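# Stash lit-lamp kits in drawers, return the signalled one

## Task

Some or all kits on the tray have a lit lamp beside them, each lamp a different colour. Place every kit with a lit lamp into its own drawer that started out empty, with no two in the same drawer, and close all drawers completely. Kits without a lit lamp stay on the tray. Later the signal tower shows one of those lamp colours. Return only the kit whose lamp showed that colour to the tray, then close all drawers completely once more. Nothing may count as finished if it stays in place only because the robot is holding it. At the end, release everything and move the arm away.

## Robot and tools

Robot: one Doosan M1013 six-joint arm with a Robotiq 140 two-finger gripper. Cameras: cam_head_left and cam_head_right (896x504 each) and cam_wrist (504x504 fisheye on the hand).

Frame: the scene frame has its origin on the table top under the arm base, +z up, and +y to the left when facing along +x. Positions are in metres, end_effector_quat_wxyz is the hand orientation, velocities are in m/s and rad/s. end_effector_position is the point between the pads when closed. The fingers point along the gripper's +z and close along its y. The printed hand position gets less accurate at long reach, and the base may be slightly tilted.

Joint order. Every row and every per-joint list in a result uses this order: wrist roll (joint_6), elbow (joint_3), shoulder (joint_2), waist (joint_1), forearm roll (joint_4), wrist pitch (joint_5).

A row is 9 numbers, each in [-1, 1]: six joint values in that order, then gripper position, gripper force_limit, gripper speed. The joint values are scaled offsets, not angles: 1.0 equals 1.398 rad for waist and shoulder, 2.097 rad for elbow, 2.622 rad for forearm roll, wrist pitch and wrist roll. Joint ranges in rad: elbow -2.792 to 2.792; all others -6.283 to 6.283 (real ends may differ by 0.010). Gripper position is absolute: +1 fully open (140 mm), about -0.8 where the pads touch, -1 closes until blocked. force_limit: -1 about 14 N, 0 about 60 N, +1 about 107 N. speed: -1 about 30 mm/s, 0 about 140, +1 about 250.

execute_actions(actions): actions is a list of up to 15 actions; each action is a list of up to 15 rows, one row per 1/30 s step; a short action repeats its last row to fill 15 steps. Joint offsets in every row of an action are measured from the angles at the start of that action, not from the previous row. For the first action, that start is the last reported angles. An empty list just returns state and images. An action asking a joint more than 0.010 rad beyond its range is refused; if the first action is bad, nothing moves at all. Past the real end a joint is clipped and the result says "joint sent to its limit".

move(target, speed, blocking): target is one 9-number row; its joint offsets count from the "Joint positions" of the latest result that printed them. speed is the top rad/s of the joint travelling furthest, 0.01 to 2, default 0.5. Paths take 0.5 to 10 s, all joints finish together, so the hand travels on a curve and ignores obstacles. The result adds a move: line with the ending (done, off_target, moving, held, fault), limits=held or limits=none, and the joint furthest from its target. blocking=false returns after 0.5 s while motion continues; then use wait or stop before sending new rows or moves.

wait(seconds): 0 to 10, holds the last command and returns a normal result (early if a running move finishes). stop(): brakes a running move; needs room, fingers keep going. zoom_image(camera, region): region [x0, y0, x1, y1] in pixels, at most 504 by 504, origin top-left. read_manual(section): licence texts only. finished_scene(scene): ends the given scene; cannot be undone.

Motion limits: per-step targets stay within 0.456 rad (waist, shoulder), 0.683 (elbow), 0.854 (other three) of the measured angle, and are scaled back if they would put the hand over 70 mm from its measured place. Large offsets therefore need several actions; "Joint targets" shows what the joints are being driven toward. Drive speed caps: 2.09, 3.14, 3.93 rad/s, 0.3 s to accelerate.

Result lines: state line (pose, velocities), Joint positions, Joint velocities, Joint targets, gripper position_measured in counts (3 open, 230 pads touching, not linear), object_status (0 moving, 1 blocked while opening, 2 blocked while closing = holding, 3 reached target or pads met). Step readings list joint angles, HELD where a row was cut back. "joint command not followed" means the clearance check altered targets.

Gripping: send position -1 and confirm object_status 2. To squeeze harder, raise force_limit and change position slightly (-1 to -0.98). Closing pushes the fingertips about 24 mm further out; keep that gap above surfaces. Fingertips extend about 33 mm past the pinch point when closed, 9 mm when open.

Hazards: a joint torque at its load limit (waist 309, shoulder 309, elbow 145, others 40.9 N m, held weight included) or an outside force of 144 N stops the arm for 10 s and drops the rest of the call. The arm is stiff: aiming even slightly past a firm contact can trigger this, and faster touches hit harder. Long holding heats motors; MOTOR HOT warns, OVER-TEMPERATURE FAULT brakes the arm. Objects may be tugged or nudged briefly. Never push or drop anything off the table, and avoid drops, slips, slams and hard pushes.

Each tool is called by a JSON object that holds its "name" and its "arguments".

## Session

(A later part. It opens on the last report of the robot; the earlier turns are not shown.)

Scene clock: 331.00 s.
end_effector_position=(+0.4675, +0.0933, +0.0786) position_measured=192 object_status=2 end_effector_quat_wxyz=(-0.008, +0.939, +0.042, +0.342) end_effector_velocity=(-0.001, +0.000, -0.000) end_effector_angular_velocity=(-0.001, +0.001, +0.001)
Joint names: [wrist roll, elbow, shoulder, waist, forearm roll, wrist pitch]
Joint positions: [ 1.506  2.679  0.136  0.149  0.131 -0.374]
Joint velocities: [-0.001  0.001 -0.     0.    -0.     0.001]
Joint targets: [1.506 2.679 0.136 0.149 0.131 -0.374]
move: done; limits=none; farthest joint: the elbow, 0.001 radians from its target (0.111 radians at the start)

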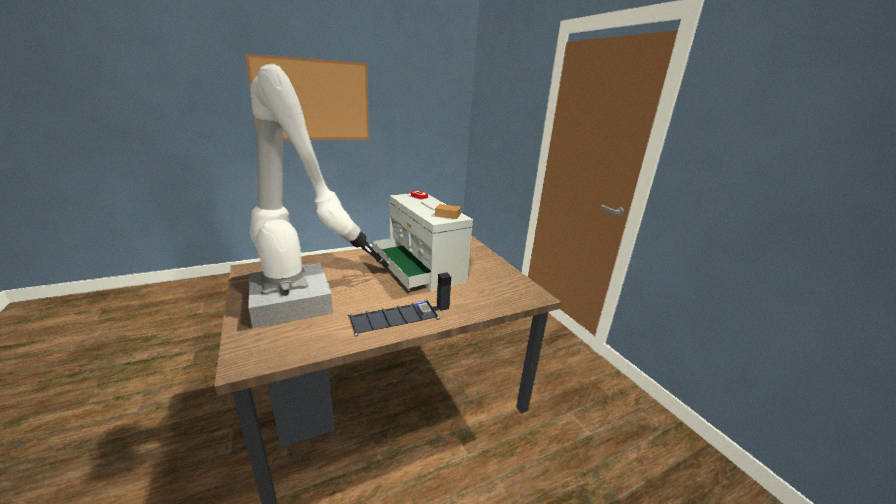

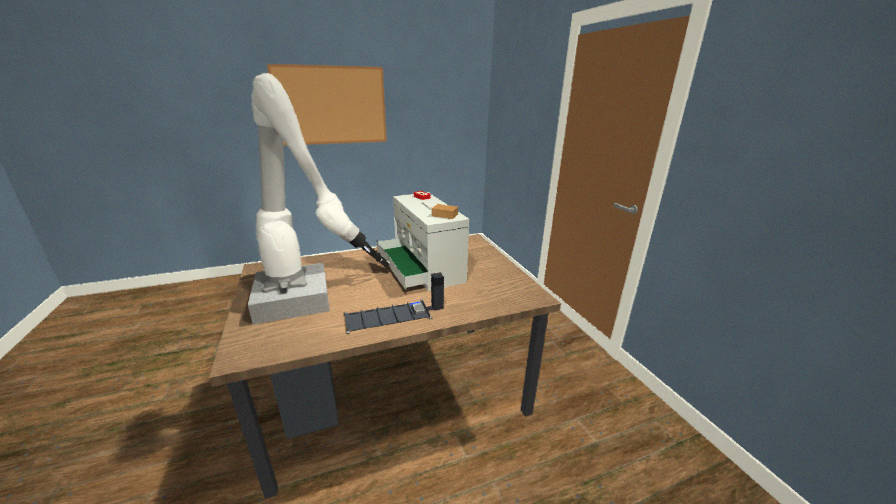

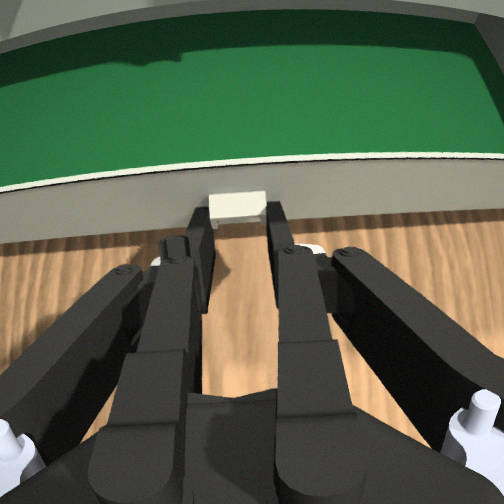

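{"name": "execute_actions", "arguments": {"actions": [[[0,0,0,0,0,0,0.3,-0.2,0.5]]]}}

{"name": "move", "arguments": {"target": [0,-0.0095,-0.2861,0,0,0.1526,0.3,-0.2,0], "speed": 0.6}}

{"name": "move", "arguments": {"target": [-0.1711,-0.03,0,-0.5032,1,0,0.3,-0.2,0], "speed": 2}}

Scene clock: 344.17 s.
end_effector_position=(+0.4675, +0.0934, +0.0786) position_measured=91 object_status=0 end_effector_quat_wxyz=(-0.008, +0.939, +0.042, +0.342) end_effector_velocity=(-0.000, -0.000, -0.000) end_effector_angular_velocity=(-0.000, +0.001, -0.001)
Joint names: [wrist roll, elbow, shoulder, waist, forearm roll, wrist pitch]
Joint positions: [ 1.506  2.679  0.136  0.149  0.131 -0.374]
Joint velocities: [-0.001 -0.     0.    -0.001  0.     0.001]
Joint targets: [1.506 2.679 0.136 0.149 0.131 -0.374]
Step readings (joint positions):
0: [1.506 2.679 0.136 0.149 0.131 -0.374]
1: [1.506 2.679 0.136 0.149 0.131 -0.374]
2: [1.506 2.679 0.136 0.149 0.131 -0.374]
4: [1.506 2.680 0.136 0.149 0.131 -0.374]
8: [1.506 2.680 0.136 0.149 0.131 -0.374]
15: Joint positions above

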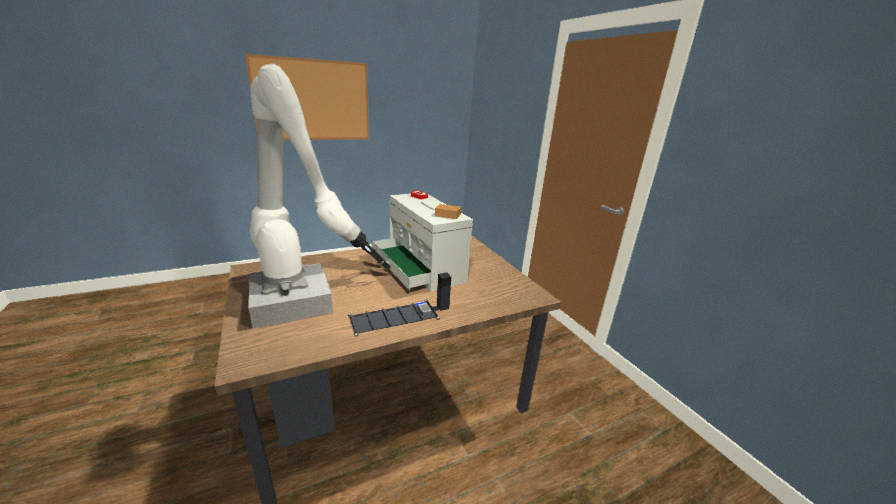

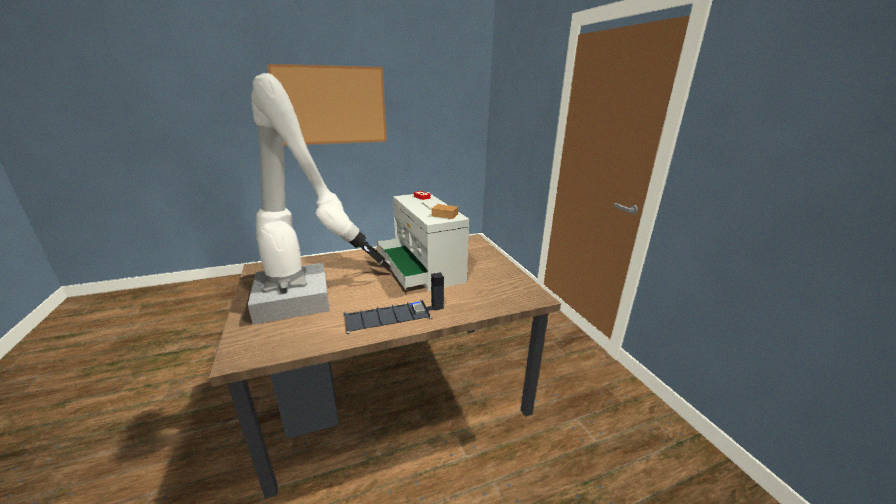

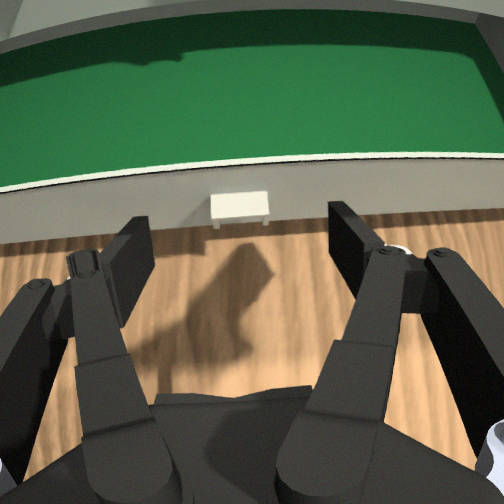

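Scene clock: 345.30 s.
end_effector_position=(+0.4257, +0.1055, +0.1862) position_measured=91 object_status=3 end_effector_quat_wxyz=(-0.034, +0.935, +0.046, +0.350) end_effector_velocity=(-0.000, -0.000, +0.000) end_effector_angular_velocity=(-0.000, -0.000, +0.000)
Joint names: [wrist roll, elbow, shoulder, waist, forearm roll, wrist pitch]
Joint positions: [ 1.506  2.659 -0.264  0.149  0.131  0.026]
Joint velocities: [-0.    -0.    -0.001 -0.    -0.     0.001]
Joint targets: [1.506 2.659 -0.264 0.149 0.131 0.026]
move: done; limits=none; farthest joint: the waist, 0.000 radians from its target (0.000 radians at the start)

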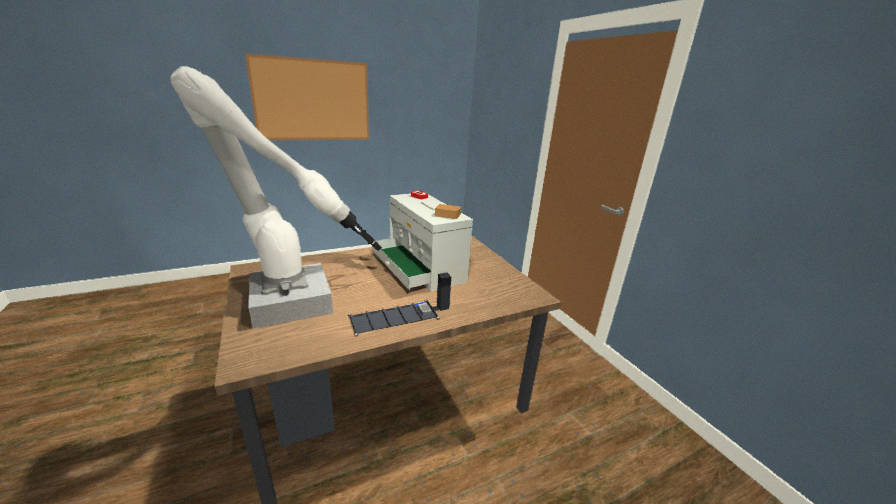

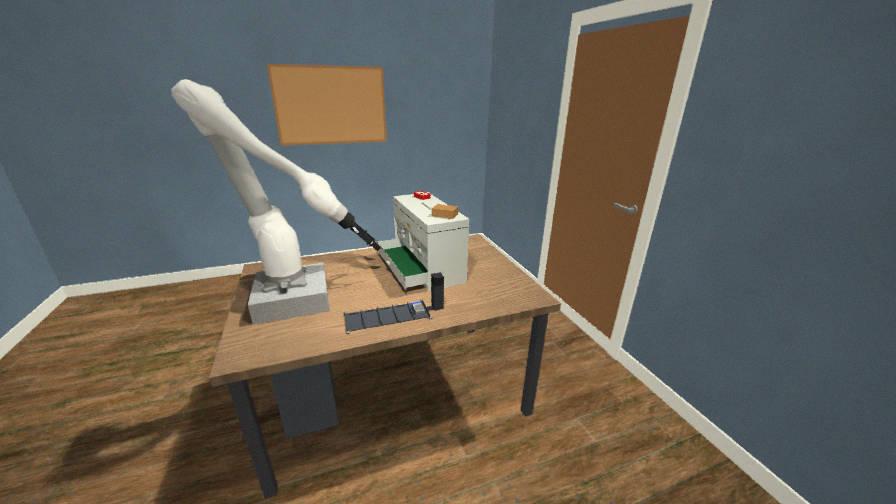

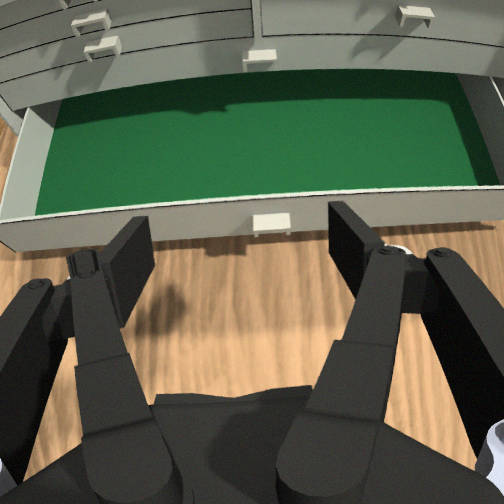

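Scene clock: 347.37 s.
end_effector_position=(+0.4374, -0.2189, +0.2419) position_measured=91 object_status=3 end_effector_quat_wxyz=(+0.306, -0.167, +0.897, -0.271) end_effector_velocity=(-0.000, -0.000, +0.000) end_effector_angular_velocity=(-0.000, -0.001, -0.001)
Joint names: [wrist roll, elbow, shoulder, waist, forearm roll, wrist pitch]
Joint positions: [ 1.057  2.597 -0.264 -0.555  2.753  0.026]
Joint velocities: [-0.001 -0.    -0.001 -0.     0.001 -0.   ]
Joint targets: [1.057 2.597 -0.264 -0.555 2.753 0.026]
move: done; limits=none; farthest joint: the waist, 0.000 radians from its target (0.703 radians at the start)

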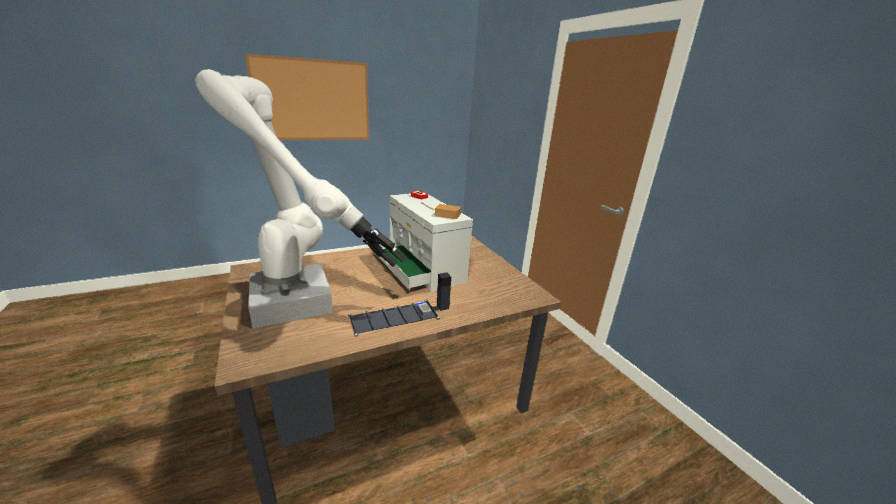

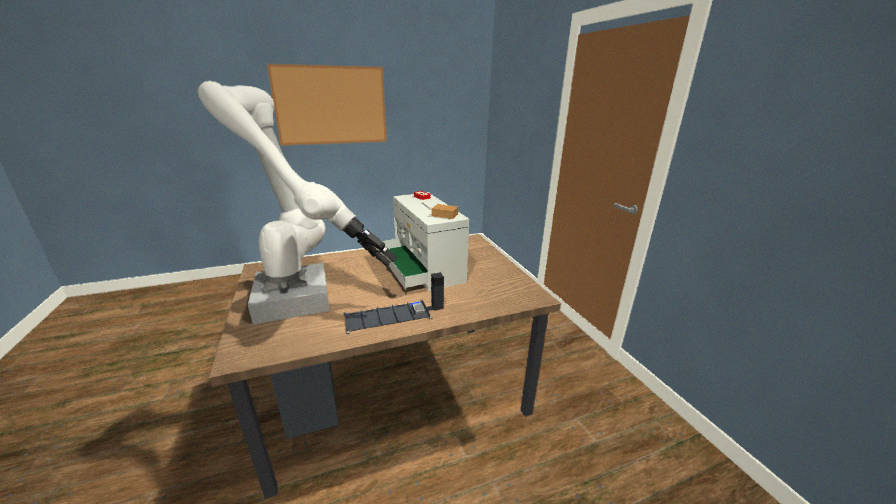

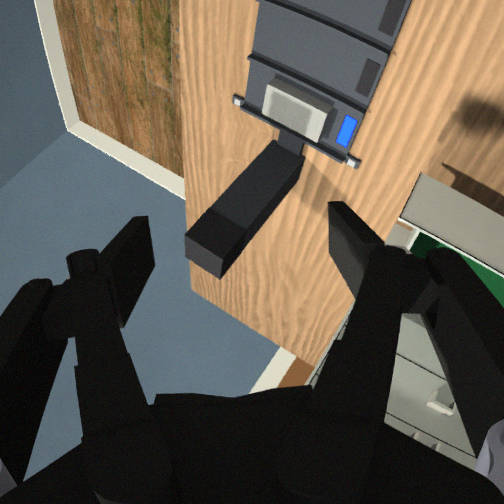

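{"name": "execute_actions", "arguments": {"actions": []}}

Scene clock: 362.73 s.
end_effector_position=(+0.4374, -0.2189, +0.2419) position_measured=91 object_status=3 end_effector_quat_wxyz=(+0.306, -0.167, +0.897, -0.271) end_effector_velocity=(+0.000, +0.000, +0.000) end_effector_angular_velocity=(-0.001, -0.000, +0.001)
Joint names: [wrist roll, elbow, shoulder, waist, forearm roll, wrist pitch]
Joint positions: [ 1.057  2.597 -0.264 -0.555  2.753  0.026]
Joint velocities: [-0.002  0.    -0.001  0.     0.     0.   ]
Joint targets: [1.057 2.597 -0.264 -0.555 2.753 0.026]

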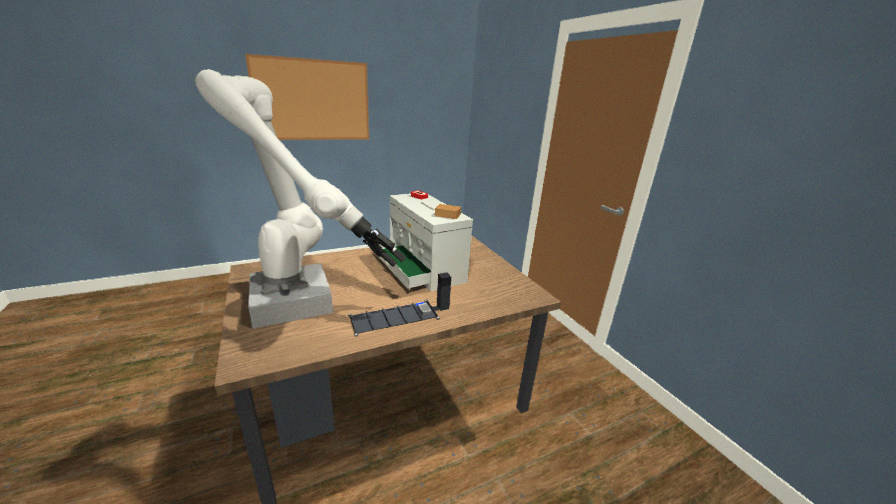

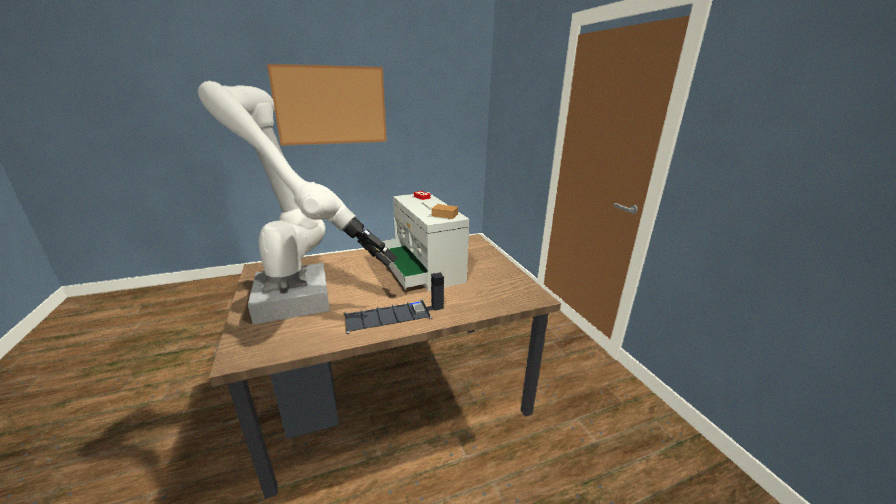

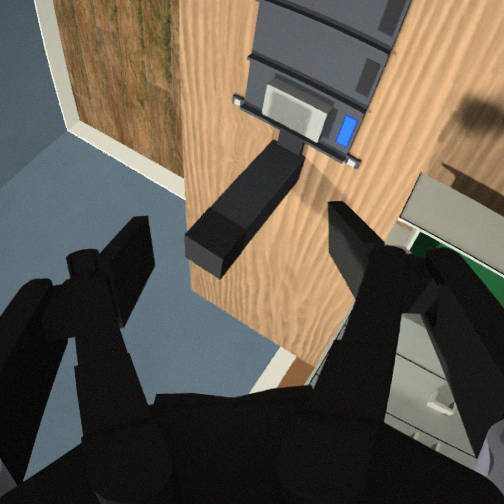

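{"name": "move", "arguments": {"target": [0,-0.2849,0.4865,0.0003,0.1482,-0.2868,0.3,-0.2,0], "speed": 0.6}}

Scene clock: 366.07 s.
end_effector_position=(+0.5500, -0.2931, +0.0708) position_measured=91 object_status=3 end_effector_quat_wxyz=(+0.001, +0.015, +1.000, -0.007) end_effector_velocity=(-0.000, +0.000, -0.001) end_effector_angular_velocity=(+0.001, +0.002, +0.002)
Joint names: [wrist roll, elbow, shoulder, waist, forearm roll, wrist pitch]
Joint positions: [ 1.057  1.999  0.416 -0.554  3.141 -0.726]
Joint velocities: [-0.001 -0.001  0.002  0.    -0.    -0.001]
Joint targets: [1.057 1.999 0.417 -0.554 3.141 -0.726]
move: done; limits=none; farthest joint: the waist, 0.000 radians from its target (0.000 radians at the start)

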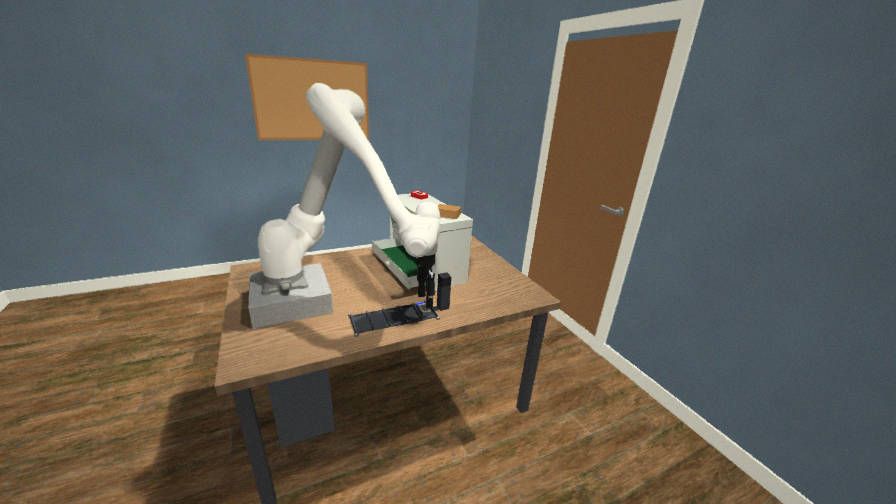

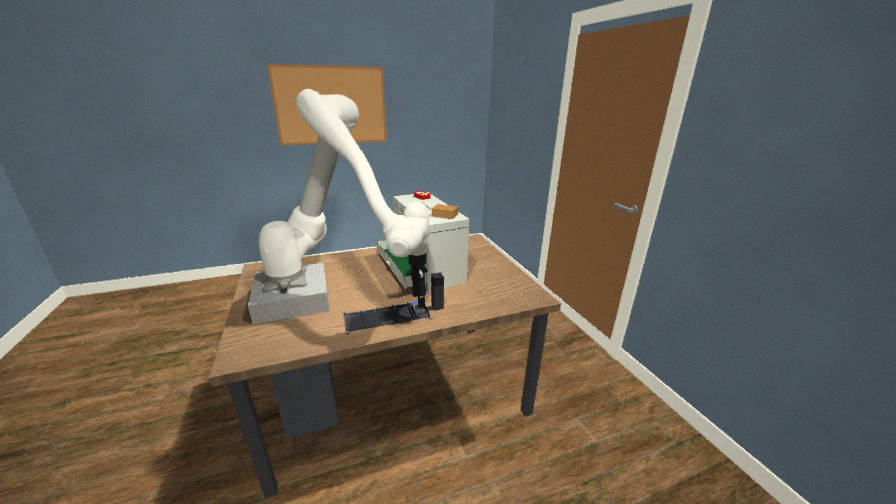

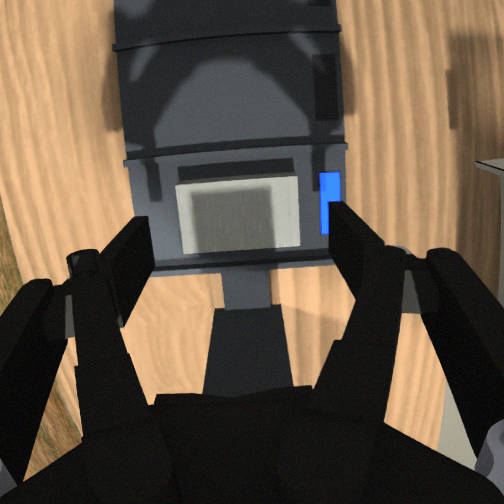

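{"name": "move", "arguments": {"target": [-0.001,0.0103,0.0313,-0.002,0,0.0249,0.3,-0.3,0], "speed": 0.12}}

{"name": "move", "arguments": {"target": [0,0,0,0,0,0,-1,-0.3,0]}}

Scene clock: 369.90 s.
end_effector_position=(+0.5462, -0.2933, +0.0359) position_measured=91 object_status=3 end_effector_quat_wxyz=(+0.001, +0.015, +1.000, -0.007) end_effector_velocity=(-0.000, +0.000, -0.000) end_effector_angular_velocity=(+0.001, +0.000, -0.000)
Joint names: [wrist roll, elbow, shoulder, waist, forearm roll, wrist pitch]
Joint positions: [ 1.054  2.021  0.46  -0.557  3.141 -0.66 ]
Joint velocities: [-0.     0.     0.     0.     0.001 -0.   ]
Joint targets: [1.054 2.021 0.460 -0.557 3.141 -0.660]
move: done; limits=none; farthest joint: the waist, 0.000 radians from its target (0.003 radians at the start)

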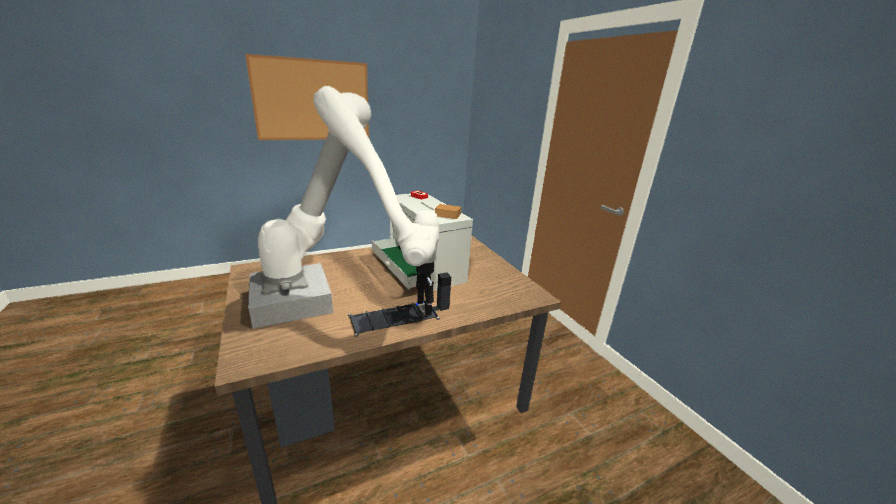

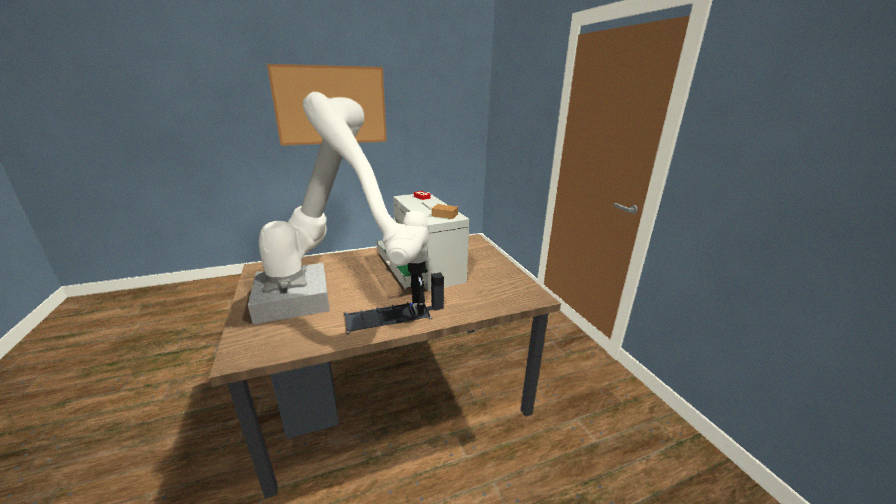

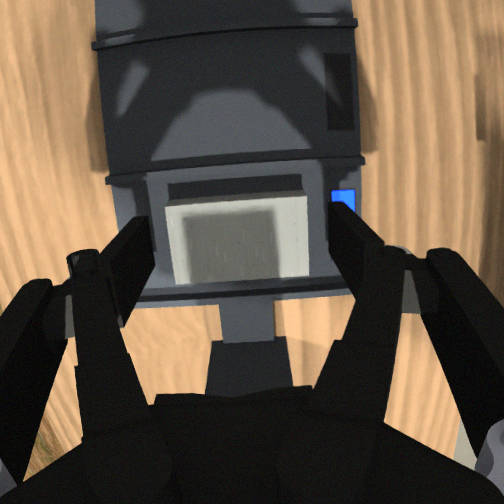

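Scene clock: 370.40 s.
end_effector_position=(+0.5462, -0.2933, +0.0360) position_measured=131 object_status=2 end_effector_quat_wxyz=(+0.001, +0.015, +1.000, -0.007) end_effector_velocity=(+0.000, +0.000, +0.000) end_effector_angular_velocity=(+0.000, -0.001, -0.002)
Joint names: [wrist roll, elbow, shoulder, waist, forearm roll, wrist pitch]
Joint positions: [ 1.054  2.021  0.46  -0.557  3.141 -0.66 ]
Joint velocities: [ 0.001  0.    -0.001  0.     0.001 -0.   ]
Joint targets: [1.054 2.021 0.460 -0.557 3.141 -0.660]
move: done; limits=none; farthest joint: the waist, 0.000 radians from its target (0.000 radians at the start)

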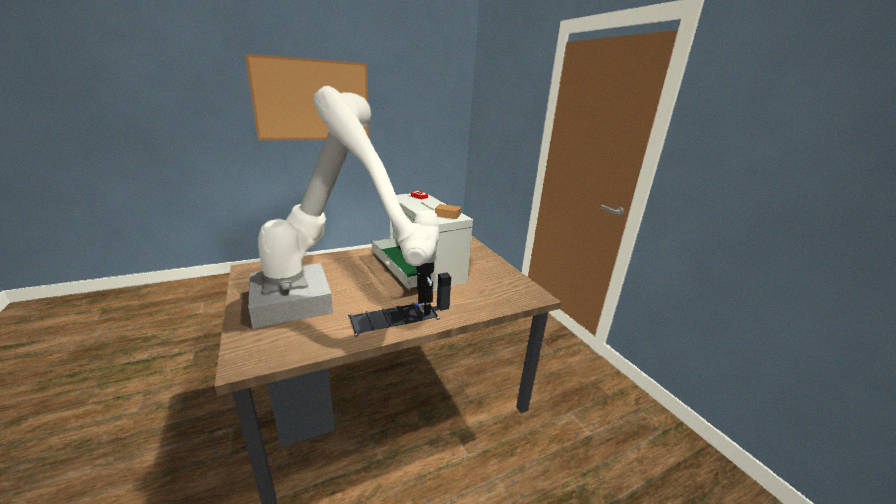

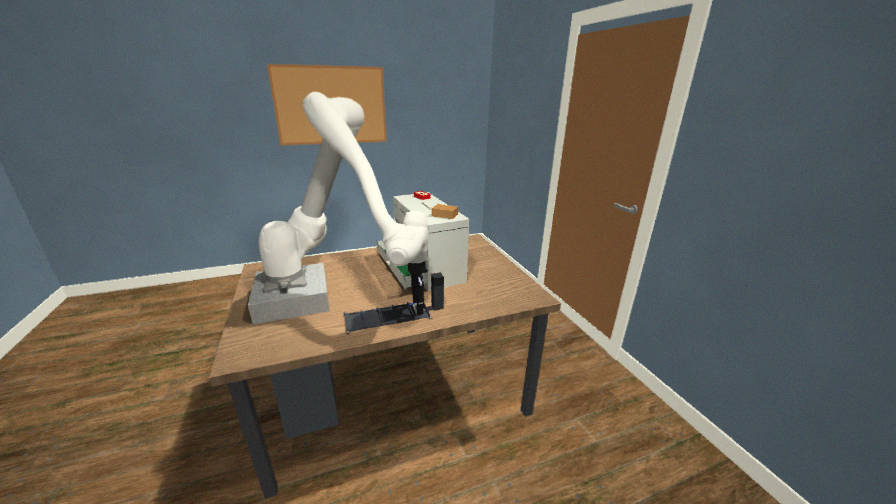

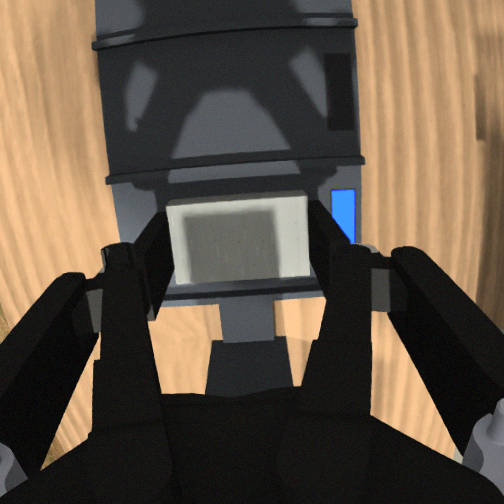

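{"name": "move", "arguments": {"target": [0,0.0033,-0.2024,0,0,-0.1056,-1,-0.3,0], "speed": 0.4}}

{"name": "move", "arguments": {"target": [0.1972,0.0305,-0.0429,0.4514,0,0.0286,-1,-0.3,0], "speed": 0.7}}

Scene clock: 374.07 s.
end_effector_position=(+0.4955, -0.2602, +0.2003) position_measured=131 object_status=2 end_effector_quat_wxyz=(+0.001, +0.015, +1.000, -0.007) end_effector_velocity=(+0.000, -0.000, +0.001) end_effector_angular_velocity=(-0.001, -0.001, -0.001)
Joint names: [wrist roll, elbow, shoulder, waist, forearm roll, wrist pitch]
Joint positions: [ 1.054  2.028  0.177 -0.557  3.141 -0.937]
Joint velocities: [ 0.001 -0.    -0.001 -0.     0.     0.   ]
Joint targets: [1.054 2.028 0.177 -0.557 3.141 -0.937]
move: done; limits=none; farthest joint: the waist, 0.000 radians from its target (0.000 radians at the start)

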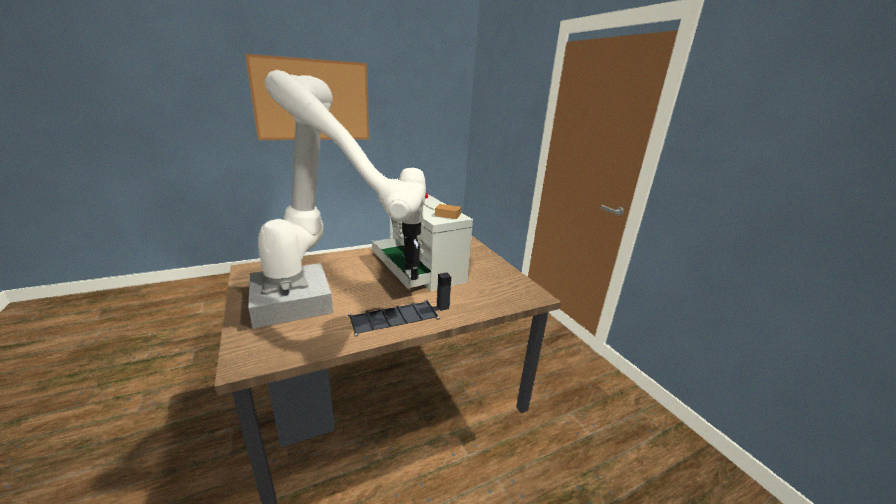

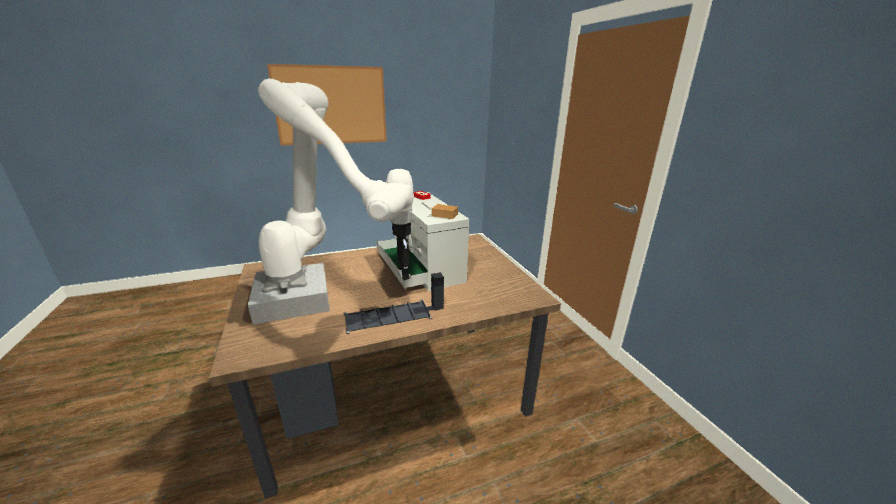

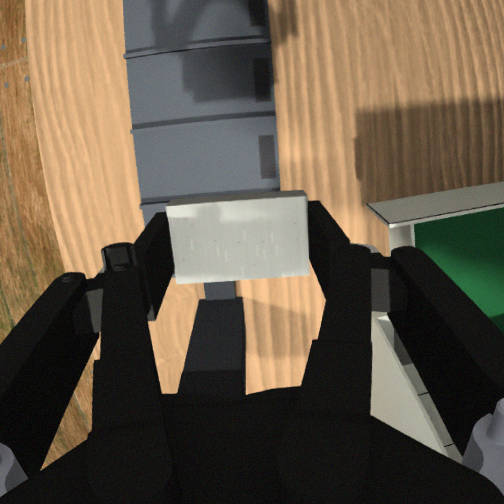

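Scene clock: 375.47 s.
end_effector_position=(+0.5400, +0.0815, +0.1999) position_measured=131 object_status=2 end_effector_quat_wxyz=(+0.036, -0.042, +0.998, -0.006) end_effector_velocity=(-0.000, +0.000, +0.000) end_effector_angular_velocity=(+0.000, -0.001, -0.002)
Joint names: [wrist roll, elbow, shoulder, waist, forearm roll, wrist pitch]
Joint positions: [ 1.571  2.092  0.117  0.074  3.141 -0.862]
Joint velocities: [ 0.003  0.    -0.001  0.001 -0.    -0.   ]
Joint targets: [1.571 2.092 0.117 0.074 3.141 -0.862]
move: done; limits=none; farthest joint: the waist, 0.000 radians from its target (0.631 radians at the start)

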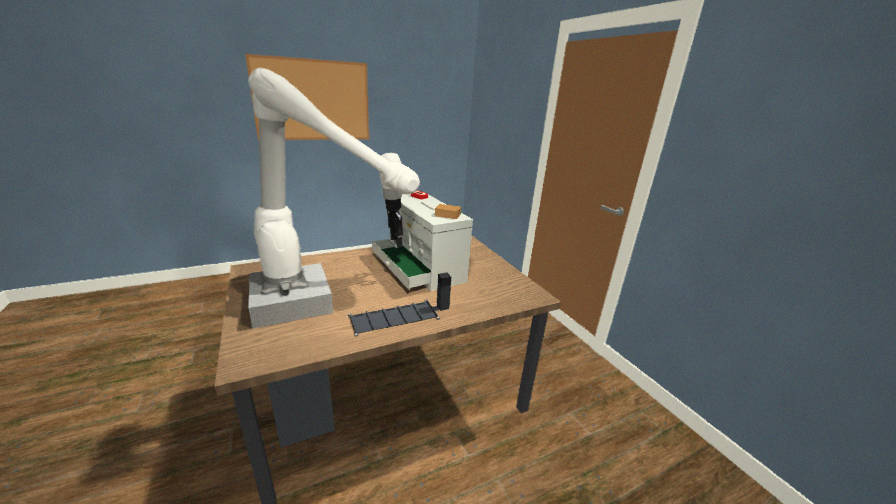

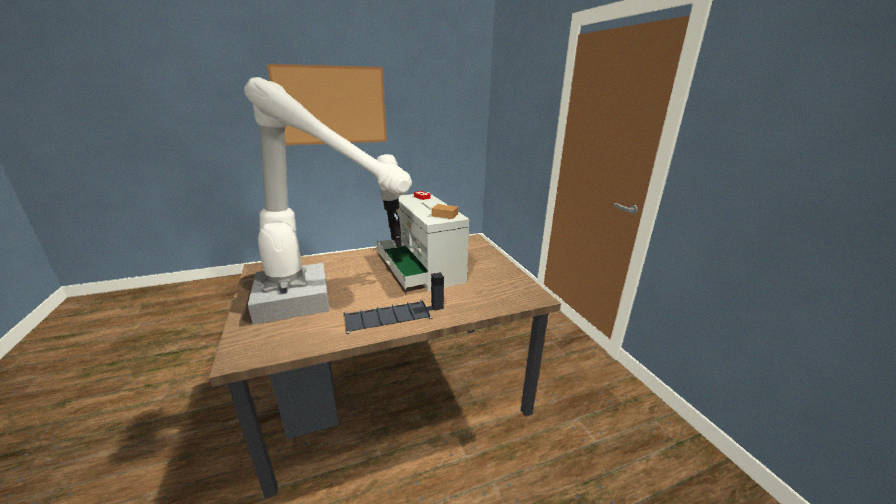

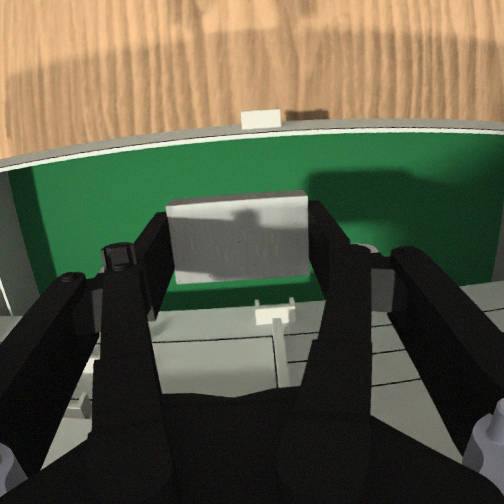

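{"name": "move", "arguments": {"target": [0,0.0444,0.1129,0,0,0.0957,-1,-0.3,0], "speed": 0.25}}

Scene clock: 379.70 s.
end_effector_position=(+0.5393, +0.0797, +0.0799) position_measured=131 object_status=2 end_effector_quat_wxyz=(+0.036, -0.042, +0.998, -0.006) end_effector_velocity=(-0.000, -0.000, -0.000) end_effector_angular_velocity=(-0.001, +0.000, +0.001)
Joint names: [wrist roll, elbow, shoulder, waist, forearm roll, wrist pitch]
Joint positions: [ 1.571  2.185  0.275  0.074  3.141 -0.611]
Joint velocities: [-0.001  0.     0.    -0.    -0.001  0.001]
Joint targets: [1.571 2.185 0.275 0.074 3.141 -0.611]
move: done; limits=none; farthest joint: the waist, 0.000 radians from its target (0.000 radians at the start)

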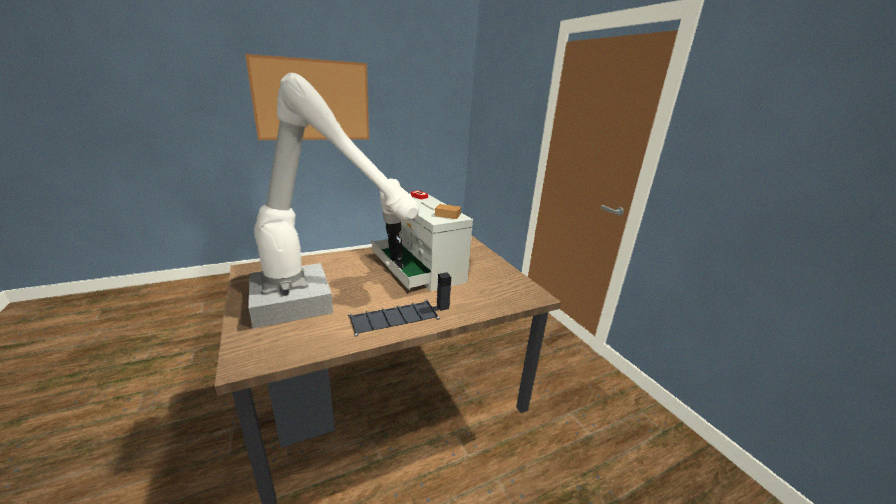

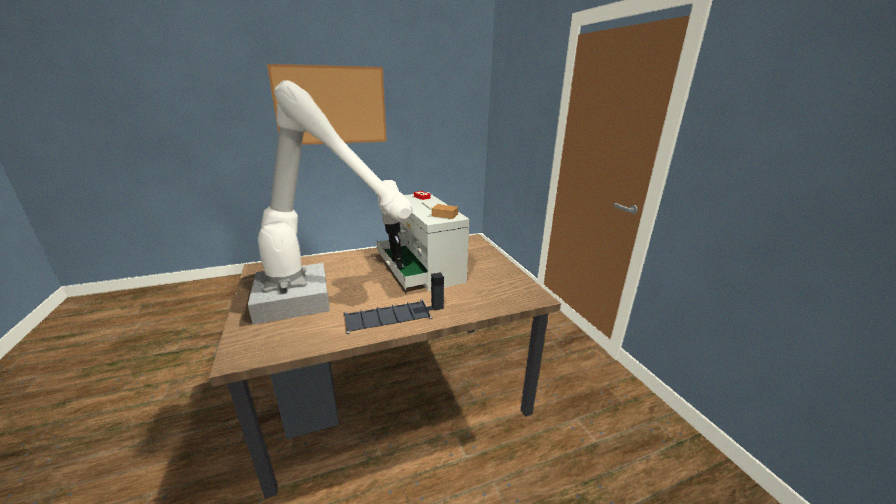

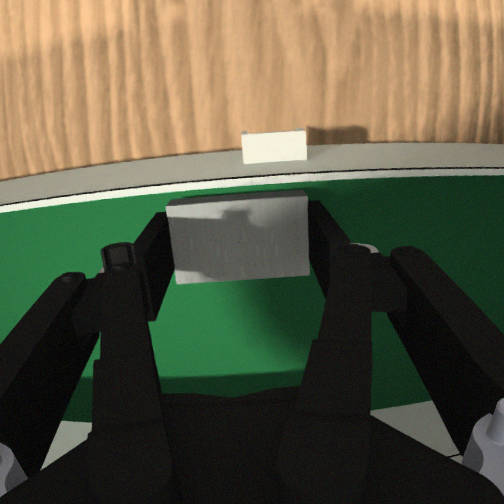

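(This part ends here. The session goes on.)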